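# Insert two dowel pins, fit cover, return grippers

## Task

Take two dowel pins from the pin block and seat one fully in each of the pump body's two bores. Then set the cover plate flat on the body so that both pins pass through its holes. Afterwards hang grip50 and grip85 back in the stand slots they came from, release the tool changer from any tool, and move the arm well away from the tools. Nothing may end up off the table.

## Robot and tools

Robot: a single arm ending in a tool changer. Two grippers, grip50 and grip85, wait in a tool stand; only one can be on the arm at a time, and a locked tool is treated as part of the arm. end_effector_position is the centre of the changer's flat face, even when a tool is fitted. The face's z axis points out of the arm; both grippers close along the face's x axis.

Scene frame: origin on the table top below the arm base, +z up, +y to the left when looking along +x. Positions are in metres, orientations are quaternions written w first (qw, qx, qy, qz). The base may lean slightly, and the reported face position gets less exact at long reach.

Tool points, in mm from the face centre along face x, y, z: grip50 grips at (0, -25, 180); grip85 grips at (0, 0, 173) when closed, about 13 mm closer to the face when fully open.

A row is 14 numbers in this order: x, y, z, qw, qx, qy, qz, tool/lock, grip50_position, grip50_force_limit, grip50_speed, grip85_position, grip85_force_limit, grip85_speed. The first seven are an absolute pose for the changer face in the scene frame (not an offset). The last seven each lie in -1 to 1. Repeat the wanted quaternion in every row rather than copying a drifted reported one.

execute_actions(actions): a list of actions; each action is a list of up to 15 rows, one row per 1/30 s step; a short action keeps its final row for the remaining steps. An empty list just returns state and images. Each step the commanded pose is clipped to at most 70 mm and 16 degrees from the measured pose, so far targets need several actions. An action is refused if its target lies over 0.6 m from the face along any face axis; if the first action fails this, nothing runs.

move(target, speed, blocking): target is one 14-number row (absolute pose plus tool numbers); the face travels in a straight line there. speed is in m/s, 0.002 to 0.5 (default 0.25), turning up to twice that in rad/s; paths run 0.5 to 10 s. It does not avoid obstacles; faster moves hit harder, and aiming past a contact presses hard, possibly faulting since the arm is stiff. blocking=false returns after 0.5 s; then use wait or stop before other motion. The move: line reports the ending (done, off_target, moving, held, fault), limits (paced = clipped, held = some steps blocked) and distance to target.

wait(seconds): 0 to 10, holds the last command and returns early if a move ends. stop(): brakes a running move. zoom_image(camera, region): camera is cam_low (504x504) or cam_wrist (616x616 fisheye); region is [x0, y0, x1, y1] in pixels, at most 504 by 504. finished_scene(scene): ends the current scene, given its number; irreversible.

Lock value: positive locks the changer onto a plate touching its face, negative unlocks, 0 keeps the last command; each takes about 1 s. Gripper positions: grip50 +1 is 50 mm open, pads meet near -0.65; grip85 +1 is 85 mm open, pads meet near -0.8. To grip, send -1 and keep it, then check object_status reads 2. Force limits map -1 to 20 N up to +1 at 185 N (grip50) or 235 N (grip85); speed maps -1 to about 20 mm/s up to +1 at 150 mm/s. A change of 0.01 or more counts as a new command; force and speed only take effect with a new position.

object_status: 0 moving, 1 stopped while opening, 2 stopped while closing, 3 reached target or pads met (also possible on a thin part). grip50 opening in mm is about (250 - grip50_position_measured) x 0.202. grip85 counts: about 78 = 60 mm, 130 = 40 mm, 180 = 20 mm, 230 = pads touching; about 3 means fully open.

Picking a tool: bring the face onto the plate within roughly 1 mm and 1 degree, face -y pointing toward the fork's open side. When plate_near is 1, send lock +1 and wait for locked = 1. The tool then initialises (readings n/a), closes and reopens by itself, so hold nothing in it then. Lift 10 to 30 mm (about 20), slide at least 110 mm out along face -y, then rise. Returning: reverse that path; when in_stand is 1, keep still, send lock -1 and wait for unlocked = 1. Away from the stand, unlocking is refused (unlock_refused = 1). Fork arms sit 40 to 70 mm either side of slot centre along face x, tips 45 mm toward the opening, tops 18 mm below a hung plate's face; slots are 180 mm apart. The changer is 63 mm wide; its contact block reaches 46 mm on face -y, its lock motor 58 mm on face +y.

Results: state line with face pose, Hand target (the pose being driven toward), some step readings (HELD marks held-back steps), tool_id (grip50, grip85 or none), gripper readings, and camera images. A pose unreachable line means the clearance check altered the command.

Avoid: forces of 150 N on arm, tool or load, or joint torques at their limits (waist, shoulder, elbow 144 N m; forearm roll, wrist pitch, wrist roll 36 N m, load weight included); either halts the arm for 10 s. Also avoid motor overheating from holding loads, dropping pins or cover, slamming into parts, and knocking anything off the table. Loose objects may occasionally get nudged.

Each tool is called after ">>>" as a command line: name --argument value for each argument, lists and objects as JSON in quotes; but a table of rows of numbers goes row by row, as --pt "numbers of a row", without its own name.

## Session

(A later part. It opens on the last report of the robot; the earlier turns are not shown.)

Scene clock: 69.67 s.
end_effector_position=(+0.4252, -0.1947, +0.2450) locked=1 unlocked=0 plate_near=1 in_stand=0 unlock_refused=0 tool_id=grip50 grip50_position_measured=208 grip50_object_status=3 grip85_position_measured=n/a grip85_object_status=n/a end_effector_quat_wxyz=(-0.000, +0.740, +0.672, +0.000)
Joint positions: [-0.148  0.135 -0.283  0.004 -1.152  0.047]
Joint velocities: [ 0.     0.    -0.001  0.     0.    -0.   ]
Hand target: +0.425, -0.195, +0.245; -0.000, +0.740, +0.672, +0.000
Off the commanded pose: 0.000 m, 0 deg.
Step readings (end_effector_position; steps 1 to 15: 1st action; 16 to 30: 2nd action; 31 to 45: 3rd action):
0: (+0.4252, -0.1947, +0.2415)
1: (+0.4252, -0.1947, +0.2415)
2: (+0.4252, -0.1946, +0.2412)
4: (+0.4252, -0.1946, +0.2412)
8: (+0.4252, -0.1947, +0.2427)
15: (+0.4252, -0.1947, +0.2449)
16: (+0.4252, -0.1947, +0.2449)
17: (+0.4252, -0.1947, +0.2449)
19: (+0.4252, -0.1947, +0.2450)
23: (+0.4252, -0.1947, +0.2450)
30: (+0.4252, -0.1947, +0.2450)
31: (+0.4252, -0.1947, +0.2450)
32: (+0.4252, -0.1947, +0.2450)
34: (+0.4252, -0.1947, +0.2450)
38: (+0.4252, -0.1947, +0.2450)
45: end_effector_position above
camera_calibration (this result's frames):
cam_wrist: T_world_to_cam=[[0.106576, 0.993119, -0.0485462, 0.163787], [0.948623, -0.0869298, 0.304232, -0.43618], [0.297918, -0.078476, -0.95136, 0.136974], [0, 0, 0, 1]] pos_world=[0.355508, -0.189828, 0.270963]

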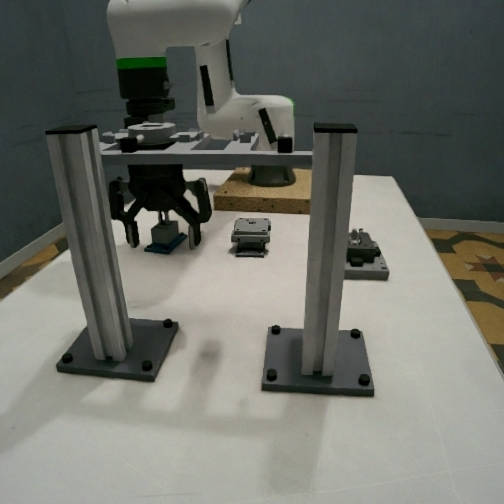

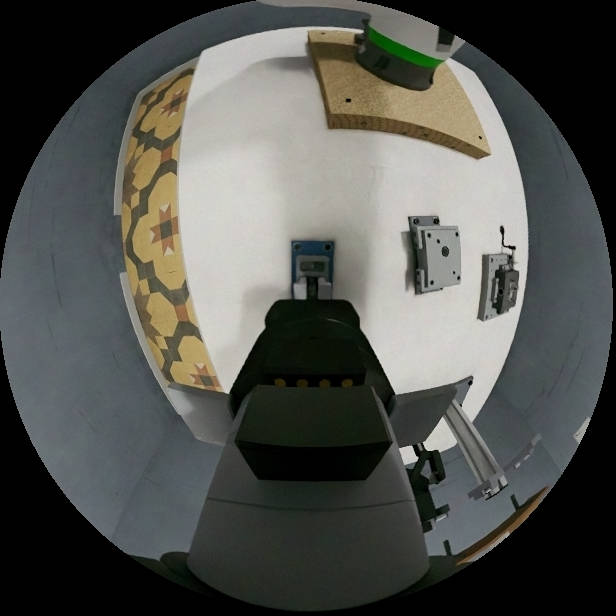

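>>> execute_actions --actions '[[[0.4252,-0.1947,0.2425,0,0.7402,0.6724,0,0,-0.4,-0.8,0,1,0,0]],[[0.4252,-0.1947,0.2415,0,0.7402,0.6724,0,0,-0.4,-0.8,0,1,0,0]],[[0.4252,-0.1947,0.2405,0,0.7402,0.6724,0,0,-0.4,-0.8,0,1,0,0]]]'

Scene clock: 75.27 s.
end_effector_position=(+0.4252, -0.1947, +0.2405) locked=1 unlocked=0 plate_near=1 in_stand=0 unlock_refused=0 tool_id=grip50 grip50_position_measured=212 grip50_object_status=3 grip85_position_measured=n/a grip85_object_status=n/a end_effector_quat_wxyz=(+0.000, +0.740, +0.672, -0.000)
Joint positions: [-0.148  0.14  -0.289  0.004 -1.141  0.047]
Joint velocities: [ 0.     0.    -0.001  0.     0.001  0.   ]
Hand target: +0.425, -0.195, +0.241; +0.000, +0.740, +0.672, -0.000
Off the commanded pose: 0.000 m, 0 deg.
Step readings (end_effector_position; steps 1 to 15: 1st action; 16 to 30: 2nd action; 31 to 45: 3rd action):
0: (+0.4252, -0.1947, +0.2450)
1: (+0.4252, -0.1947, +0.2450)
2: (+0.4251, -0.1947, +0.2448)
4: (+0.4251, -0.1947, +0.2437)
8: (+0.4252, -0.1947, +0.2428)
15: (+0.4252, -0.1947, +0.2425)
16: (+0.4252, -0.1947, +0.2425)
17: (+0.4252, -0.1947, +0.2423)
19: (+0.4252, -0.1947, +0.2418)
23: (+0.4252, -0.1947, +0.2415)
30: (+0.4252, -0.1947, +0.2415)
31: (+0.4252, -0.1947, +0.2415)
32: (+0.4252, -0.1947, +0.2413)
34: (+0.4252, -0.1947, +0.2408)
38: (+0.4252, -0.1947, +0.2405)
45: end_effector_position above
camera_calibration (this result's frames):
cam_wrist: T_world_to_cam=[[0.106495, 0.993127, -0.0485594, 0.163582], [0.948631, -0.0868477, 0.304233, -0.43481], [0.297924, -0.0784641, -0.951359, 0.132694], [0, 0, 0, 1]] pos_world=[0.35552, -0.189808, 0.266467]

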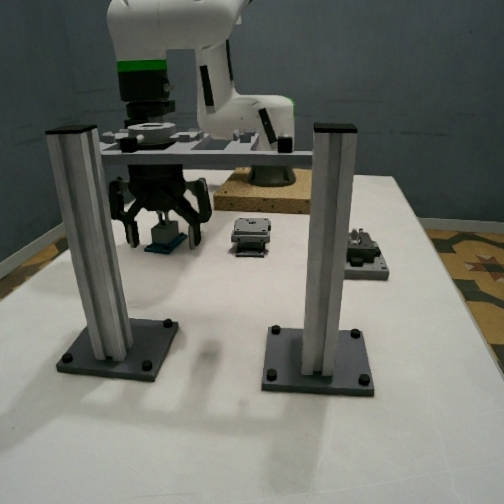

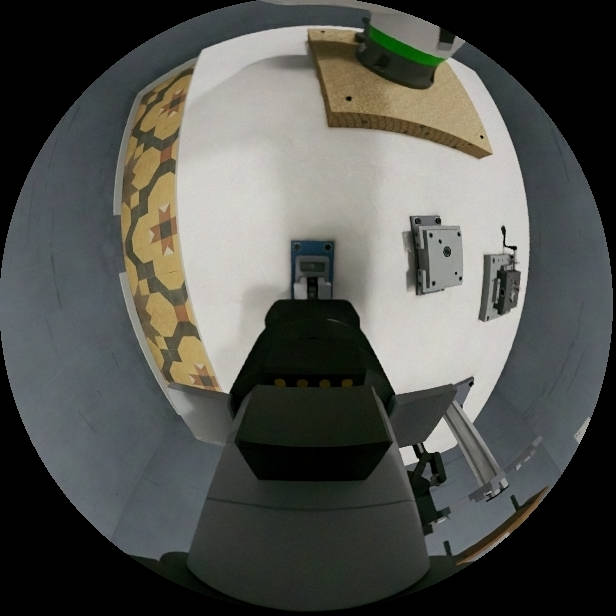

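>>> execute_actions --actions '[[[0.4252,-0.1947,0.238,0,0.7402,0.6724,0,0,-0.4,-0.8,0,1,0,0]],[[0.4252,-0.1947,0.235,0,0.7402,0.6724,0,0,-0.4,-0.8,0,1,0,0]],[[0.4252,-0.1947,0.232,0,0.7402,0.6724,0,0,-0.4,-0.8,0,1,0,0]],[[0.4252,-0.1947,0.229,0,0.7402,0.6724,0,0,-0.4,-0.8,0,1,0,0]]]'

>>> zoom_image --camera "cam_wrist" --region '[287,255,337,300]'

Scene clock: 80.37 s.
end_effector_position=(+0.4252, -0.1947, +0.2290) locked=1 unlocked=0 plate_near=1 in_stand=0 unlock_refused=0 tool_id=grip50 grip50_position_measured=212 grip50_object_status=3 grip85_position_measured=n/a grip85_object_status=n/a end_effector_quat_wxyz=(-0.000, +0.740, +0.672, +0.000)
Joint positions: [-0.148  0.152 -0.304  0.004 -1.114  0.047]
Joint velocities: [-0.    -0.    -0.    -0.     0.    -0.001]
Hand target: +0.425, -0.195, +0.229; +0.000, +0.740, +0.672, -0.000
Off the commanded pose: 0.000 m, 0 deg.
Step readings (end_effector_position; steps 1 to 15: 1st action; 16 to 30: 2nd action; 31 to 45: 3rd action; 46 to 60: 4th action):
0: (+0.4252, -0.1947, +0.2405)
1: (+0.4252, -0.1947, +0.2405)
2: (+0.4252, -0.1947, +0.2400)
4: (+0.4252, -0.1947, +0.2387)
8: (+0.4252, -0.1947, +0.2381)
15: (+0.4252, -0.1947, +0.2380)
16: (+0.4252, -0.1947, +0.2380)
17: (+0.4252, -0.1947, +0.2374)
19: (+0.4252, -0.1947, +0.2358)
23: (+0.4252, -0.1947, +0.2351)
30: (+0.4252, -0.1947, +0.2350)
31: (+0.4252, -0.1947, +0.2350)
32: (+0.4252, -0.1947, +0.2345)
34: (+0.4252, -0.1947, +0.2329)
38: (+0.4252, -0.1947, +0.2321)
45: (+0.4252, -0.1947, +0.2320)
46: (+0.4252, -0.1947, +0.2320)
47: (+0.4252, -0.1947, +0.2315)
49: (+0.4252, -0.1947, +0.2298)
53: (+0.4252, -0.1947, +0.2291)
60: end_effector_position above
camera_calibration (this result's frames):
cam_wrist: T_world_to_cam=[[0.10658, 0.993122, -0.0484746, 0.162964], [0.948619, -0.0869539, 0.304239, -0.431317], [0.297931, -0.0784097, -0.951362, 0.12176], [0, 0, 0, 1]] pos_world=[0.355511, -0.1898, 0.254961]

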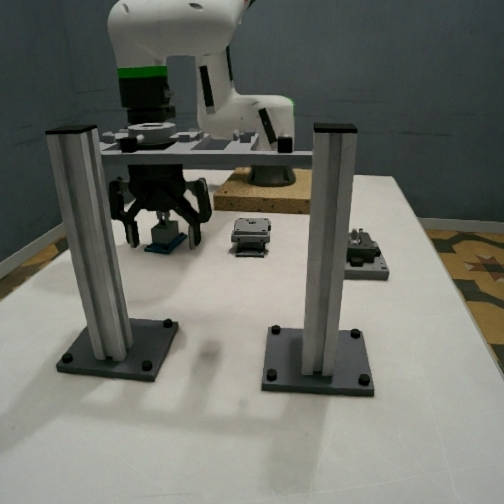

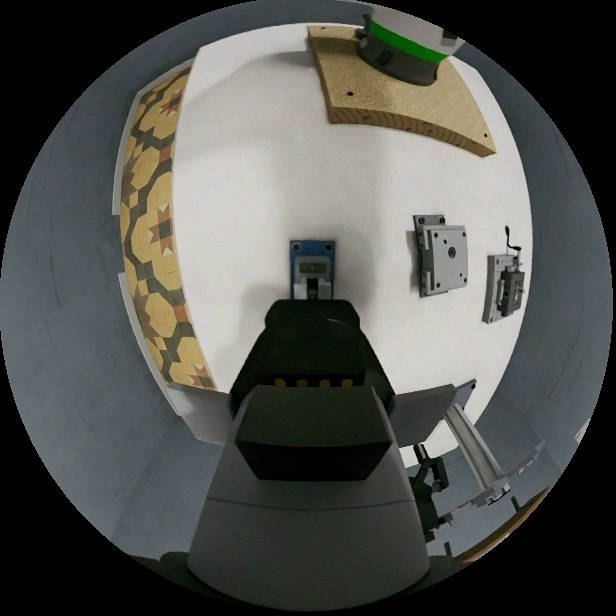

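Region (287, 255, 337, 300) of cam_wrist's 616x616 image, scaled by 10.080, with more detail than that image has; it fills the top 454 rows of this view, and the rest is white.

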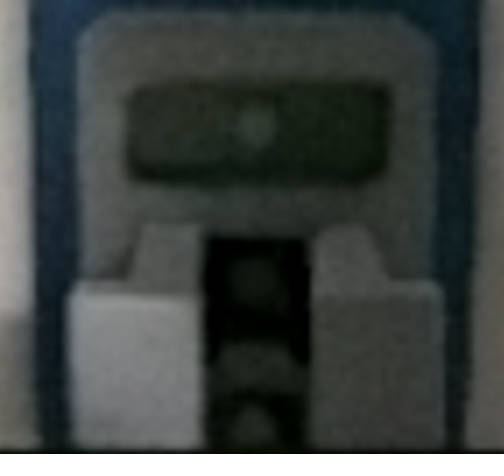

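>>> execute_actions --actions '[[[0.4252,-0.1947,0.2275,0,0.7402,0.6724,0,0,-0.4,-0.8,0,1,0,0]],[[0.4252,-0.1947,0.2262,0,0.7402,0.6724,0,0,-0.4,-0.8,0,1,0,0]],[[0.4252,-0.1947,0.2262,0,0.7402,0.6724,0,0,-1,-0.3,-0.8,1,0,0]]]'

Scene clock: 85.17 s.
end_effector_position=(+0.4252, -0.1947, +0.2262) locked=1 unlocked=0 plate_near=1 in_stand=0 unlock_refused=0 tool_id=grip50 grip50_position_measured=238 grip50_object_status=2 grip85_position_measured=n/a grip85_object_status=n/a end_effector_quat_wxyz=(+0.000, +0.740, +0.672, +0.000)
Joint positions: [-0.148  0.155 -0.307  0.004 -1.107  0.047]
Joint velocities: [-0.     0.     0.    -0.    -0.    -0.001]
Hand target: +0.425, -0.195, +0.226; +0.000, +0.740, +0.672, +0.000
Off the commanded pose: 0.000 m, 0 deg.
Step readings (end_effector_position; steps 1 to 15: 1st action; 16 to 30: 2nd action; 31 to 45: 3rd action):
0: (+0.4252, -0.1947, +0.2290)
1: (+0.4252, -0.1947, +0.2290)
2: (+0.4252, -0.1947, +0.2287)
4: (+0.4252, -0.1947, +0.2279)
8: (+0.4252, -0.1947, +0.2276)
15: (+0.4252, -0.1947, +0.2275)
16: (+0.4252, -0.1947, +0.2275)
17: (+0.4252, -0.1947, +0.2272)
19: (+0.4252, -0.1947, +0.2266)
23: (+0.4252, -0.1947, +0.2263)
30: (+0.4252, -0.1947, +0.2262)
31: (+0.4252, -0.1947, +0.2262)
32: (+0.4252, -0.1947, +0.2262)
34: (+0.4252, -0.1947, +0.2262)
38: (+0.4252, -0.1947, +0.2262)
45: end_effector_position above
camera_calibration (this result's frames):
cam_wrist: T_world_to_cam=[[0.106553, 0.993121, -0.0485581, 0.162881], [0.948608, -0.0868988, 0.304289, -0.430479], [0.297976, -0.0784854, -0.951341, 0.119059], [0, 0, 0, 1]] pos_world=[0.355524, -0.189824, 0.252165]

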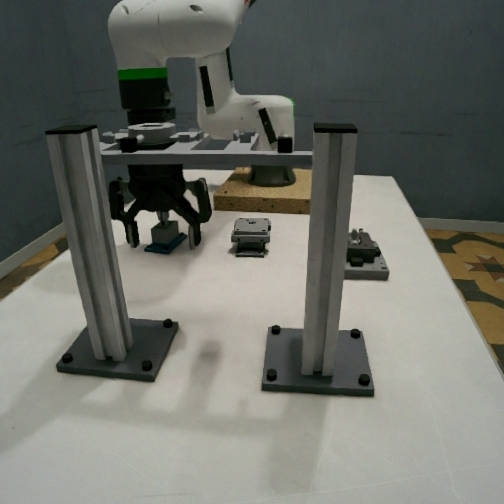

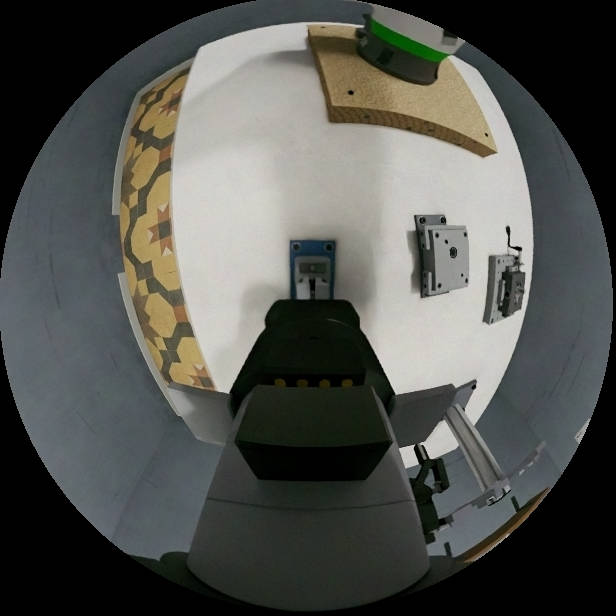

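>>> move --target '[0.4252,-0.1947,0.275,0,0.7402,0.6724,0,0,-1,-0.3,-0.8,1,0,0]' --speed 0.06

>>> move --target '[0.486,0.2362,0.292,0,0.6852,0.7284,0,0,-1,-0.3,-0.8,1,0,0]' --speed 0.3

>>> execute_actions --actions '[[[0.486,0.2362,0.288,0,0.6852,0.7284,0,0,-1,-0.3,-0.8,1,0,0],[0.486,0.2362,0.284,0,0.6852,0.7284,0,0,-1,-0.3,-0.8,1,0,0],[0.486,0.2362,0.28,0,0.6852,0.7284,0,0,-1,-0.3,-0.8,1,0,0]]]'

>>> zoom_image --camera "cam_wrist" --region '[250,200,360,304]'

>>> zoom_image --camera "cam_wrist" --region '[294,260,334,300]'

Scene clock: 97.80 s.
end_effector_position=(+0.4252, -0.1947, +0.2749) locked=1 unlocked=0 plate_near=1 in_stand=0 unlock_refused=0 tool_id=grip50 grip50_position_measured=238 grip50_object_status=2 grip85_position_measured=n/a grip85_object_status=n/a end_effector_quat_wxyz=(+0.000, +0.740, +0.672, -0.000)
Joint positions: [-0.148  0.107 -0.239  0.004 -1.224  0.047]
Joint velocities: [-0.    -0.001  0.002  0.001 -0.002  0.   ]
Hand target: +0.425, -0.195, +0.275; -0.000, +0.740, +0.672, +0.000
Off the commanded pose: 0.000 m, 0 deg.
move: done
camera_calibration (this result's frames):
cam_wrist: T_world_to_cam=[[0.106488, 0.993124, -0.0486424, 0.16531], [0.948639, -0.0868175, 0.304214, -0.445269], [0.297899, -0.0785392, -0.951361, 0.165411], [0, 0, 0, 1]] pos_world=[0.35552, -0.189839, 0.300864]

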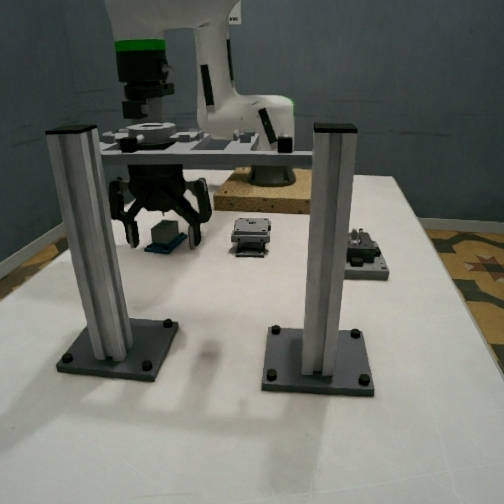

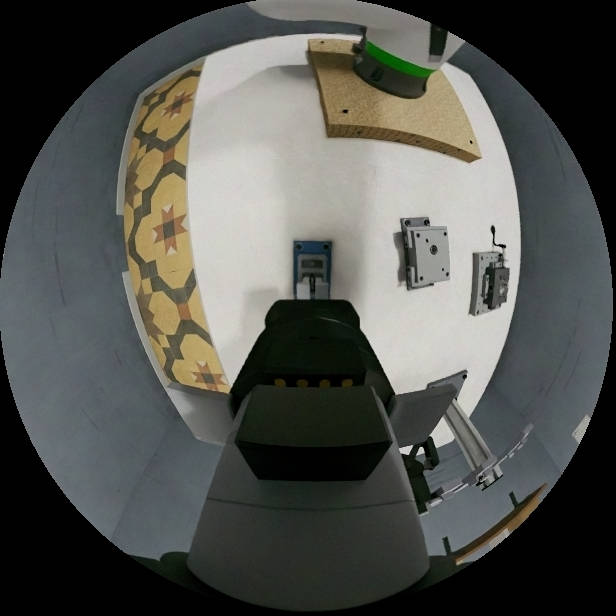

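Scene clock: 99.80 s.
end_effector_position=(+0.4867, +0.2357, +0.2921) locked=1 unlocked=0 plate_near=1 in_stand=0 unlock_refused=0 tool_id=grip50 grip50_position_measured=238 grip50_object_status=2 grip85_position_measured=n/a grip85_object_status=n/a end_effector_quat_wxyz=(-0.000, +0.685, +0.728, +0.000)
Joint positions: [ 0.692  0.275  0.     0.002 -1.297 -0.636]
Joint velocities: [ 0.001  0.003  0.003 -0.001 -0.001 -0.   ]
Hand target: +0.487, +0.236, +0.292; -0.000, +0.685, +0.728, +0.000
Off the commanded pose: 0.001 m, 0 deg.
move: done
camera_calibration (this result's frames):
cam_wrist: T_world_to_cam=[[-0.0500804, 0.997608, -0.0476454, -0.193018], [0.95064, 0.062241, 0.303989, -0.50753], [0.306227, -0.0300697, -0.951483, 0.181835], [0, 0, 0, 1]] pos_world=[0.417129, 0.229613, 0.3181]

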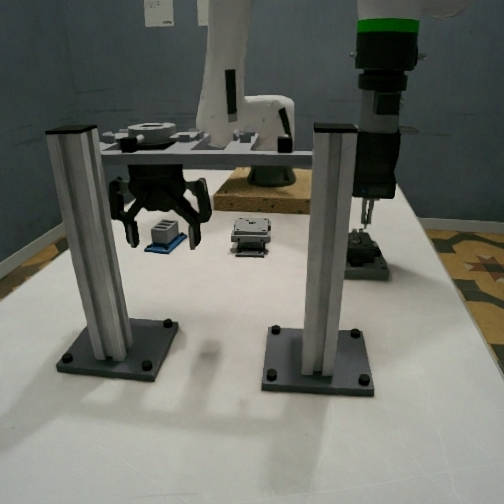

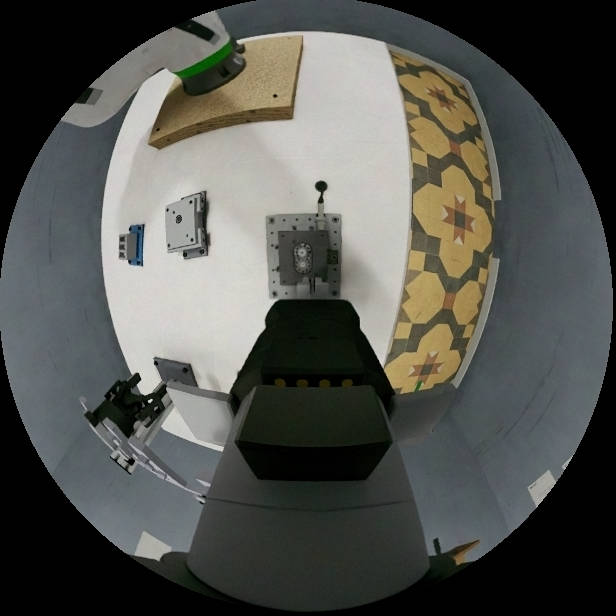

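Scene clock: 100.30 s.
end_effector_position=(+0.4860, +0.2362, +0.2801) locked=1 unlocked=0 plate_near=1 in_stand=0 unlock_refused=0 tool_id=grip50 grip50_position_measured=238 grip50_object_status=2 grip85_position_measured=n/a grip85_object_status=n/a end_effector_quat_wxyz=(-0.000, +0.685, +0.728, +0.000)
Joint positions: [ 0.694  0.283 -0.02   0.003 -1.27  -0.638]
Joint velocities: [-0.     0.001 -0.001  0.001  0.001 -0.   ]
Hand target: +0.486, +0.236, +0.280; -0.000, +0.685, +0.728, -0.000
Off the commanded pose: 0.000 m, 0 deg.
Step readings (end_effector_position):
0: (+0.4867, +0.2357, +0.2921)
1: (+0.4867, +0.2357, +0.2921)
2: (+0.4865, +0.2358, +0.2915)
4: (+0.4861, +0.2360, +0.2871)
8: (+0.4860, +0.2361, +0.2809)
15: end_effector_position above
camera_calibration (this result's frames):
cam_wrist: T_world_to_cam=[[-0.0500641, 0.997566, -0.0485272, -0.193869], [0.95054, 0.0625044, 0.304249, -0.503304], [0.306542, -0.0308951, -0.951356, 0.170589], [0, 0, 0, 1]] pos_world=[0.416412, 0.230126, 0.306013]

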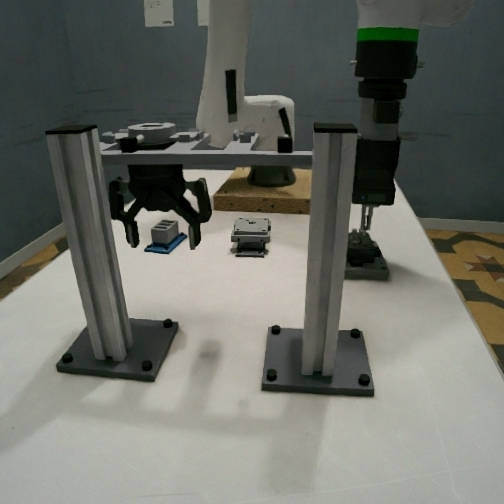

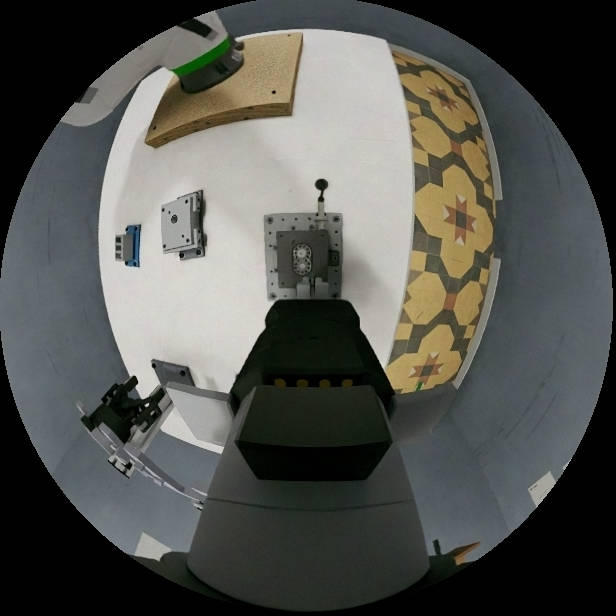

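Region (250, 200, 360, 304) of cam_wrist's 616x616 image, scaled by 4.582, with more detail than that image has; it fills the top 477 rows of this view, and the rest is white.

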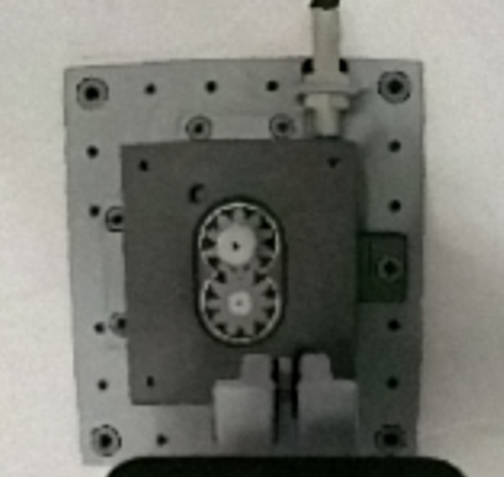

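Region (294, 260, 334, 300) of cam_wrist's 616x616 image, scaled by 12.600, with more detail than that image has.

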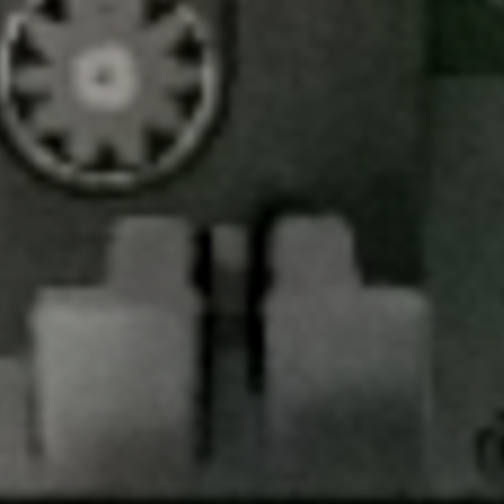

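>>> execute_actions --actions '[[[0.4872,0.2407,0.28,0,0.6852,0.7284,0,0,-1,-0.3,-0.8,1,0,0]]]'

>>> zoom_image --camera "cam_wrist" --region '[294,260,334,300]'

Scene clock: 107.03 s.
end_effector_position=(+0.4872, +0.2407, +0.2800) locked=1 unlocked=0 plate_near=1 in_stand=0 unlock_refused=0 tool_id=grip50 grip50_position_measured=238 grip50_object_status=2 grip85_position_measured=n/a grip85_object_status=n/a end_effector_quat_wxyz=(+0.000, +0.685, +0.728, -0.000)
Joint positions: [ 0.699  0.29  -0.011  0.003 -1.272 -0.643]
Joint velocities: [ 0.     0.001  0.001 -0.002 -0.    -0.001]
Hand target: +0.487, +0.241, +0.280; -0.000, +0.685, +0.728, -0.000
Off the commanded pose: 0.000 m, 0 deg.
Step readings (end_effector_position):
0: (+0.4860, +0.2362, +0.2800)
1: (+0.4860, +0.2362, +0.2800)
2: (+0.4862, +0.2370, +0.2799)
4: (+0.4869, +0.2394, +0.2799)
8: (+0.4872, +0.2405, +0.2800)
15: end_effector_position above
camera_calibration (this result's frames):
cam_wrist: T_world_to_cam=[[-0.0500887, 0.997561, -0.0486095, -0.198239], [0.950532, 0.0625536, 0.304264, -0.504734], [0.306563, -0.0309647, -0.951347, 0.170318], [0, 0, 0, 1]] pos_world=[0.417623, 0.234602, 0.305968]

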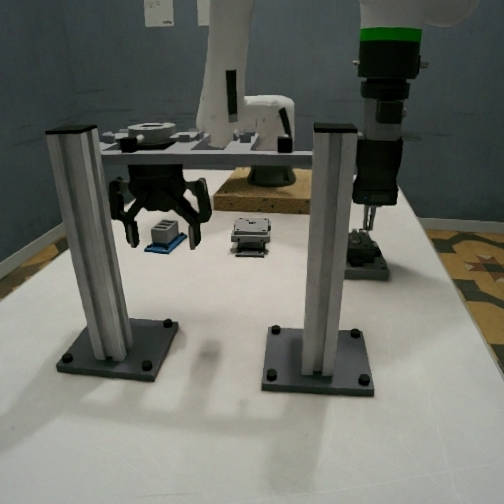

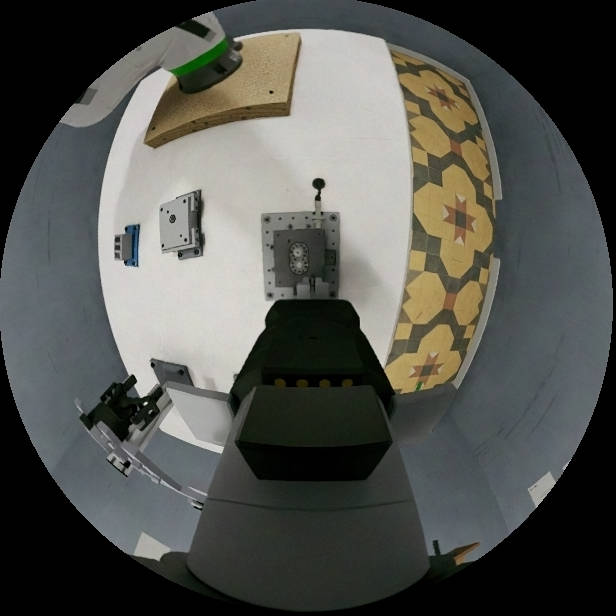

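Region (294, 260, 334, 300) of cam_wrist's 616x616 image, scaled by 12.600, with more detail than that image has.

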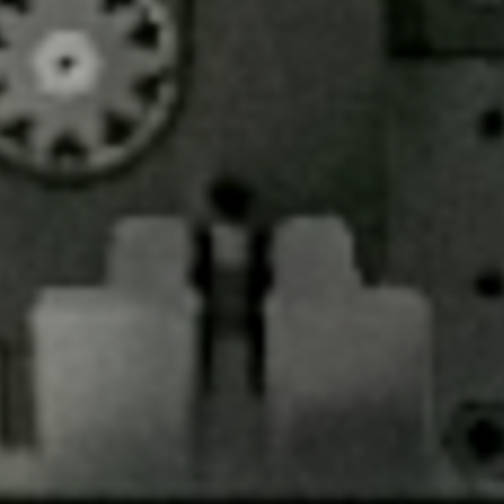

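>>> execute_actions --actions '[[[0.4868,0.2407,0.276,0,0.6852,0.7284,0,0,-1,-0.3,-0.8,1,0,0],[0.4866,0.2407,0.272,0,0.6852,0.7284,0,0,-1,-0.3,-0.8,1,0,0],[0.4866,0.2407,0.268,0,0.6852,0.7284,0,0,-1,-0.3,-0.8,1,0,0],[0.4866,0.2407,0.265,0,0.6852,0.7284,0,0,-1,-0.3,-0.8,1,0,0]]]'

>>> zoom_image --camera "cam_wrist" --region '[294,260,334,300]'

>>> zoom_image --camera "cam_low" --region '[345,215,395,265]'

Scene clock: 111.60 s.
end_effector_position=(+0.4866, +0.2407, +0.2651) locked=1 unlocked=0 plate_near=1 in_stand=0 unlock_refused=0 tool_id=grip50 grip50_position_measured=238 grip50_object_status=2 grip85_position_measured=n/a grip85_object_status=n/a end_effector_quat_wxyz=(-0.000, +0.685, +0.728, +0.000)
Joint positions: [ 0.7    0.3   -0.034  0.003 -1.238 -0.644]
Joint velocities: [ 0.     0.001 -0.001  0.001  0.002  0.   ]
Hand target: +0.487, +0.241, +0.265; +0.000, +0.685, +0.728, -0.000
Off the commanded pose: 0.000 m, 0 deg.
Step readings (end_effector_position):
0: (+0.4872, +0.2407, +0.2800)
1: (+0.4872, +0.2407, +0.2800)
2: (+0.4871, +0.2406, +0.2794)
4: (+0.4868, +0.2407, +0.2751)
8: (+0.4865, +0.2406, +0.2664)
15: end_effector_position above
camera_calibration (this result's frames):
cam_wrist: T_world_to_cam=[[-0.0500548, 0.997568, -0.0485091, -0.199069], [0.950544, 0.0624896, 0.304239, -0.499589], [0.30653, -0.0308814, -0.95136, 0.156298], [0, 0, 0, 1]] pos_world=[0.417007, 0.23463, 0.291034]

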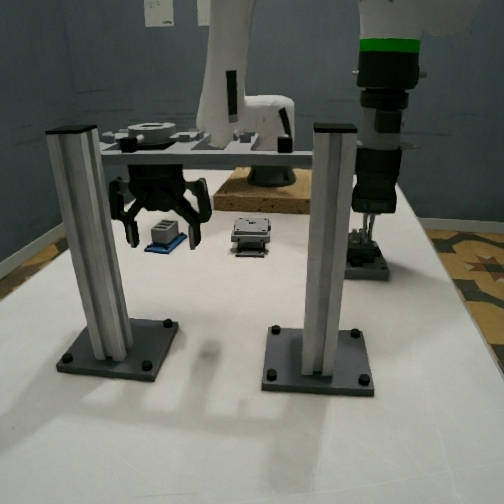

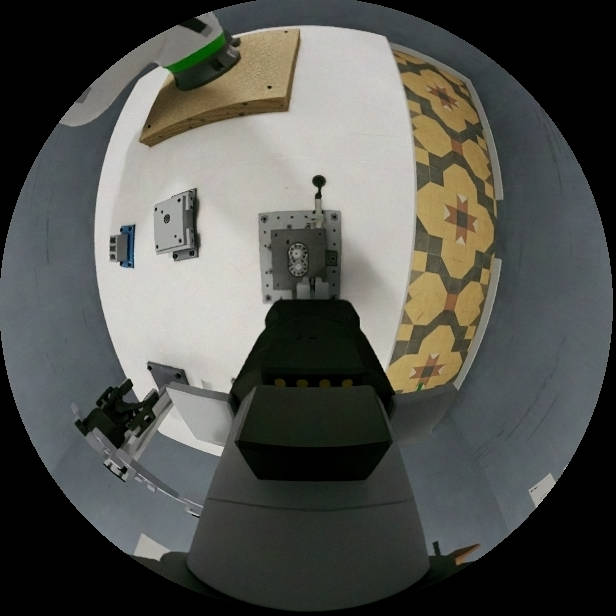

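Region (294, 260, 334, 300) of cam_wrist's 616x616 image, scaled by 12.600, with more detail than that image has.

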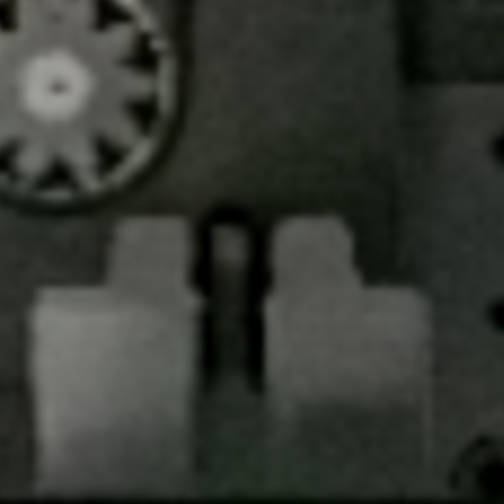

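Region (345, 215, 395, 265) of cam_low's 504x504 image, scaled by 10.080, with more detail than that image has.

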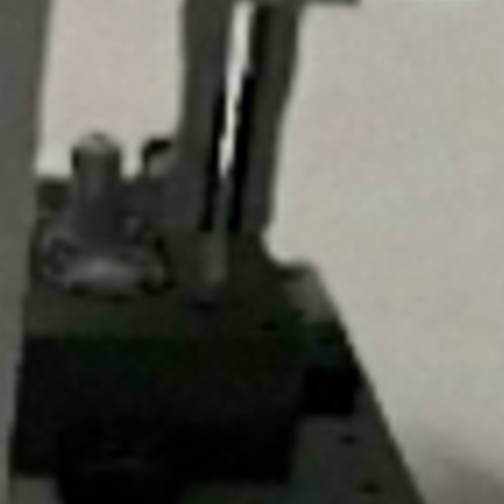

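>>> execute_actions --actions '[[[0.4862,0.2406,0.2615,0,0.6852,0.7284,0,0,-1,-0.3,-0.8,1,0,0]],[[0.4862,0.2406,0.2603,0,0.6852,0.7284,0,0,-1,-0.3,-0.8,1,0,0]]]'

>>> zoom_image --camera "cam_wrist" --region '[302,268,322,288]'

Scene clock: 117.73 s.
end_effector_position=(+0.4862, +0.2406, +0.2603) locked=1 unlocked=0 plate_near=1 in_stand=0 unlock_refused=0 tool_id=grip50 grip50_position_measured=238 grip50_object_status=2 grip85_position_measured=n/a grip85_object_status=n/a end_effector_quat_wxyz=(-0.000, +0.685, +0.728, +0.000)
Joint positions: [ 0.7    0.303 -0.042  0.003 -1.227 -0.644]
Joint velocities: [ 0. -0.  0. -0. -0.  0.]
Hand target: +0.486, +0.241, +0.260; +0.000, +0.685, +0.728, -0.000
Off the commanded pose: 0.000 m, 0 deg.
Step readings (end_effector_position; steps 1 to 15: 1st action; 16 to 30: 2nd action):
0: (+0.4866, +0.2407, +0.2650)
1: (+0.4866, +0.2407, +0.2650)
2: (+0.4866, +0.2407, +0.2644)
4: (+0.4863, +0.2406, +0.2625)
8: (+0.4862, +0.2406, +0.2617)
15: (+0.4862, +0.2406, +0.2615)
16: (+0.4862, +0.2406, +0.2615)
17: (+0.4862, +0.2406, +0.2613)
19: (+0.4862, +0.2406, +0.2606)
23: (+0.4862, +0.2406, +0.2603)
30: end_effector_position above
camera_calibration (this result's frames):
cam_wrist: T_world_to_cam=[[-0.0500663, 0.997567, -0.0485199, -0.199215], [0.950551, 0.0625032, 0.304215, -0.497744], [0.306508, -0.0308897, -0.951367, 0.151894], [0, 0, 0, 1]] pos_world=[0.4166, 0.234533, 0.286263]

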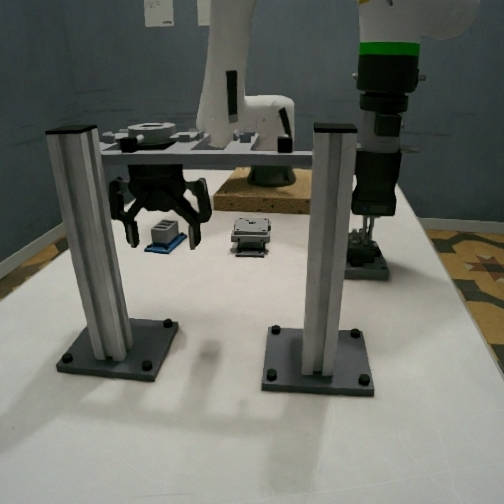

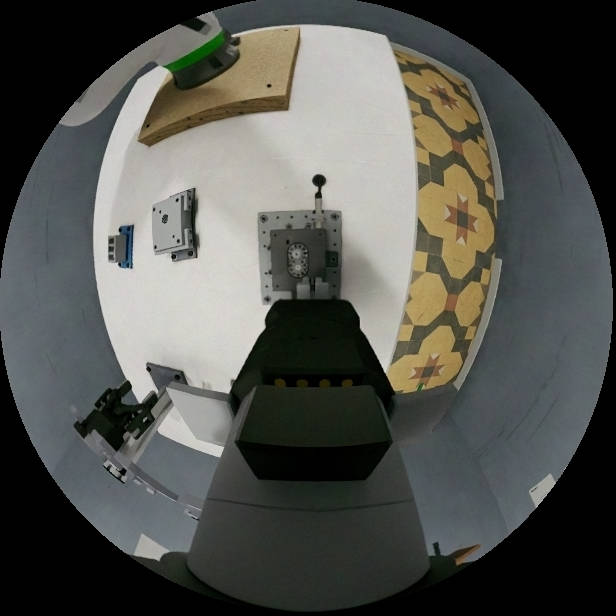

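Region (302, 268, 322, 288) of cam_wrist's 616x616 image, scaled by 25.200, with more detail than that image has.

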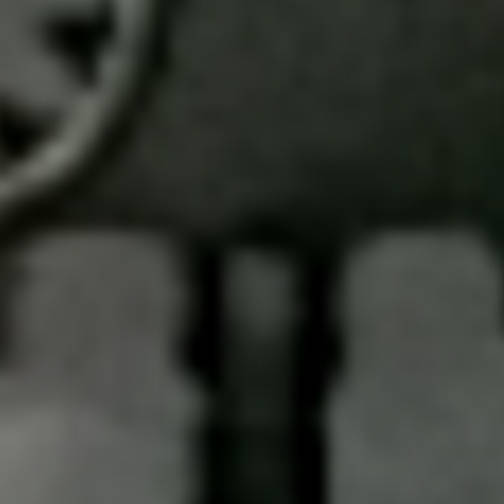

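>>> execute_actions --actions '[[[0.4862,0.2406,0.2595,0,0.6852,0.7284,0,0,-1,-0.3,-0.8,1,0,0]],[[0.4862,0.2406,0.2587,0,0.6852,0.7284,0,0,-1,-0.3,-0.8,1,0,0]],[[0.4862,0.2406,0.2579,0,0.6852,0.7284,0,0,-1,-0.3,-0.8,1,0,0]]]'

Scene clock: 121.33 s.
end_effector_position=(+0.4862, +0.2406, +0.2577) locked=1 unlocked=0 plate_near=1 in_stand=0 unlock_refused=0 tool_id=grip50 grip50_position_measured=238 grip50_object_status=2 grip85_position_measured=n/a grip85_object_status=n/a end_effector_quat_wxyz=(-0.000, +0.685, +0.728, -0.000)
Joint positions: [ 0.7    0.305 -0.046  0.003 -1.222 -0.644]
Joint velocities: [ 0.    -0.    -0.001  0.001 -0.     0.   ]
Hand target: +0.486, +0.241, +0.258; +0.000, +0.685, +0.728, +0.000
Off the commanded pose: 0.000 m, 0 deg.
Step readings (end_effector_position; steps 1 to 15: 1st action; 16 to 30: 2nd action; 31 to 45: 3rd action):
0: (+0.4862, +0.2406, +0.2603)
1: (+0.4862, +0.2406, +0.2603)
2: (+0.4862, +0.2406, +0.2601)
4: (+0.4862, +0.2406, +0.2597)
8: (+0.4862, +0.2406, +0.2595)
15: (+0.4862, +0.2406, +0.2595)
16: (+0.4862, +0.2406, +0.2595)
17: (+0.4862, +0.2406, +0.2593)
19: (+0.4862, +0.2406, +0.2589)
23: (+0.4862, +0.2406, +0.2587)
30: (+0.4862, +0.2406, +0.2587)
31: (+0.4862, +0.2406, +0.2587)
32: (+0.4862, +0.2406, +0.2585)
34: (+0.4862, +0.2406, +0.2583)
38: (+0.4862, +0.2406, +0.2581)
45: end_effector_position above
camera_calibration (this result's frames):
cam_wrist: T_world_to_cam=[[-0.0500823, 0.997558, -0.0486813, -0.199281], [0.950613, 0.0625612, 0.304008, -0.496918], [0.306311, -0.0310517, -0.951425, 0.149571], [0, 0, 0, 1]] pos_world=[0.416581, 0.234527, 0.283671]

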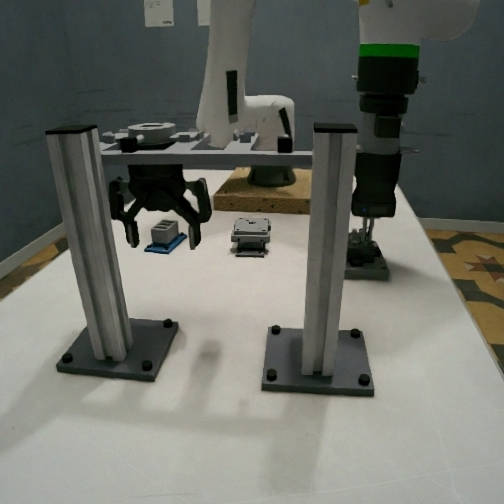

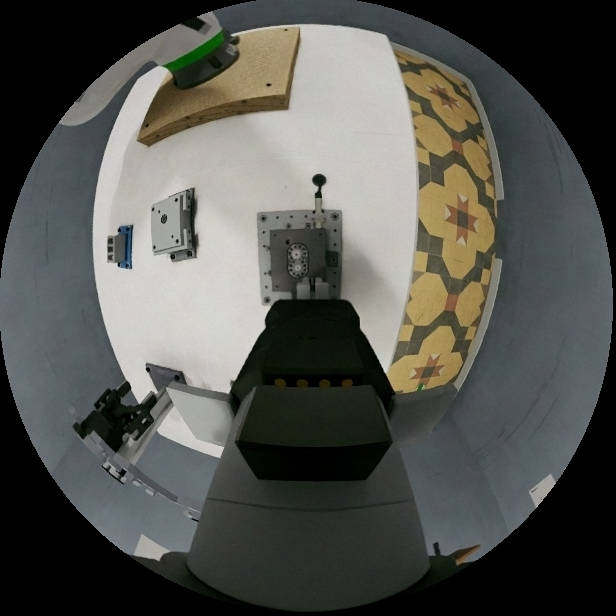

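>>> execute_actions --actions '[[[0.4860,0.2406,0.2565,0,0.6852,0.7284,0,0,-1,-0.3,-0.8,1,0,0]],[[0.4860,0.2406,0.2545,0,0.6852,0.7284,0,0,-1,-0.3,-0.8,1,0,0]],[[0.4860,0.2406,0.2522,0,0.6852,0.7284,0,0,-1,-0.3,-0.8,1,0,0]],[[0.4860,0.2406,0.2503,0,0.6852,0.7284,0,0,-1,-0.3,-0.8,1,0,0]],[[0.4860,0.2406,0.2494,0,0.6852,0.7284,0,0,-1,-0.3,-0.8,1,0,0]],[[0.4860,0.2406,0.2487,0,0.6852,0.7284,0,0,-1,-0.3,-0.8,1,0,0]]]'

Scene clock: 128.17 s.
end_effector_position=(+0.4860, +0.2406, +0.2488) locked=1 unlocked=0 plate_near=1 in_stand=0 unlock_refused=0 tool_id=grip50 grip50_position_measured=238 grip50_object_status=2 grip85_position_measured=n/a grip85_object_status=n/a end_effector_quat_wxyz=(+0.000, +0.685, +0.728, +0.000)
Joint positions: [ 0.701  0.313 -0.059  0.003 -1.201 -0.644]
Joint velocities: [ 0.     0.    -0.     0.001 -0.    -0.001]
Hand target: +0.486, +0.241, +0.249; +0.000, +0.685, +0.728, -0.000
Off the commanded pose: 0.000 m, 0 deg.
Step readings (end_effector_position; steps 1 to 15: 1st action; 16 to 30: 2nd action; 31 to 45: 3rd action; 46 to 60: 4th action; 61 to 75: 5th action; 76 to 90: 6th action):
0: (+0.4862, +0.2406, +0.2579)
1: (+0.4862, +0.2406, +0.2579)
2: (+0.4861, +0.2405, +0.2578)
4: (+0.4861, +0.2405, +0.2573)
8: (+0.4861, +0.2405, +0.2569)
15: (+0.4860, +0.2406, +0.2566)
16: (+0.4860, +0.2406, +0.2565)
17: (+0.4860, +0.2406, +0.2561)
19: (+0.4860, +0.2406, +0.2551)
23: (+0.4860, +0.2406, +0.2547)
30: (+0.4860, +0.2406, +0.2546)
31: (+0.4860, +0.2406, +0.2546)
32: (+0.4860, +0.2406, +0.2542)
34: (+0.4860, +0.2406, +0.2533)
38: (+0.4860, +0.2406, +0.2519)
45: (+0.4860, +0.2406, +0.2519)
46: (+0.4860, +0.2406, +0.2519)
47: (+0.4860, +0.2406, +0.2518)
49: (+0.4860, +0.2406, +0.2510)
53: (+0.4860, +0.2406, +0.2504)
60: (+0.4860, +0.2406, +0.2503)
61: (+0.4860, +0.2406, +0.2503)
62: (+0.4860, +0.2406, +0.2501)
64: (+0.4860, +0.2406, +0.2496)
68: (+0.4860, +0.2406, +0.2494)
75: (+0.4860, +0.2406, +0.2494)
76: (+0.4860, +0.2406, +0.2494)
77: (+0.4860, +0.2406, +0.2493)
79: (+0.4860, +0.2406, +0.2491)
83: (+0.4860, +0.2406, +0.2489)
90: end_effector_position above
camera_calibration (this result's frames):
cam_wrist: T_world_to_cam=[[-0.0500803, 0.997569, -0.048464, -0.199799], [0.950506, 0.0625038, 0.304354, -0.494087], [0.306643, -0.0308232, -0.951325, 0.140909], [0, 0, 0, 1]] pos_world=[0.416418, 0.234539, 0.274744]

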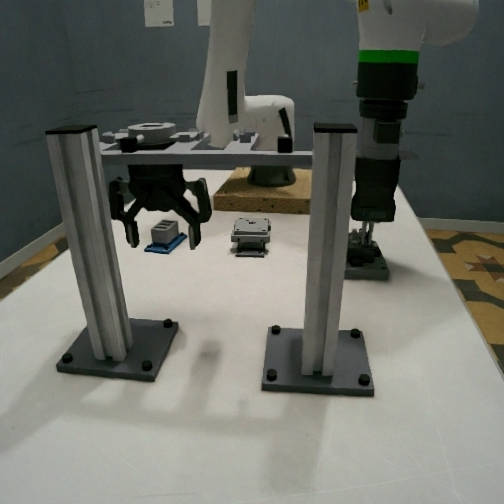

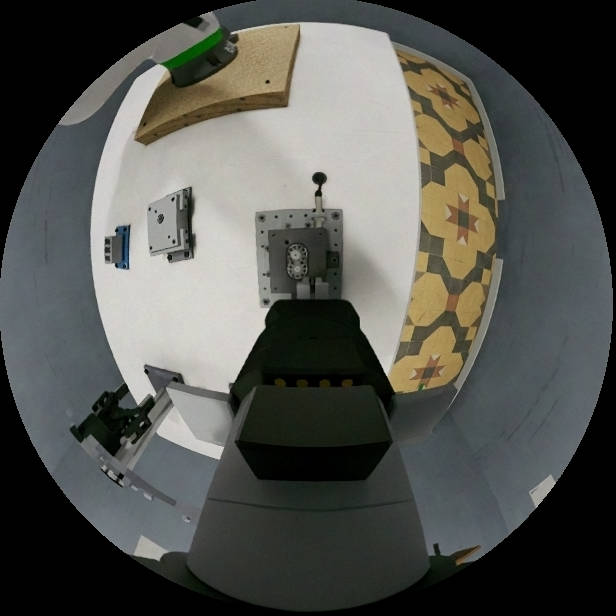

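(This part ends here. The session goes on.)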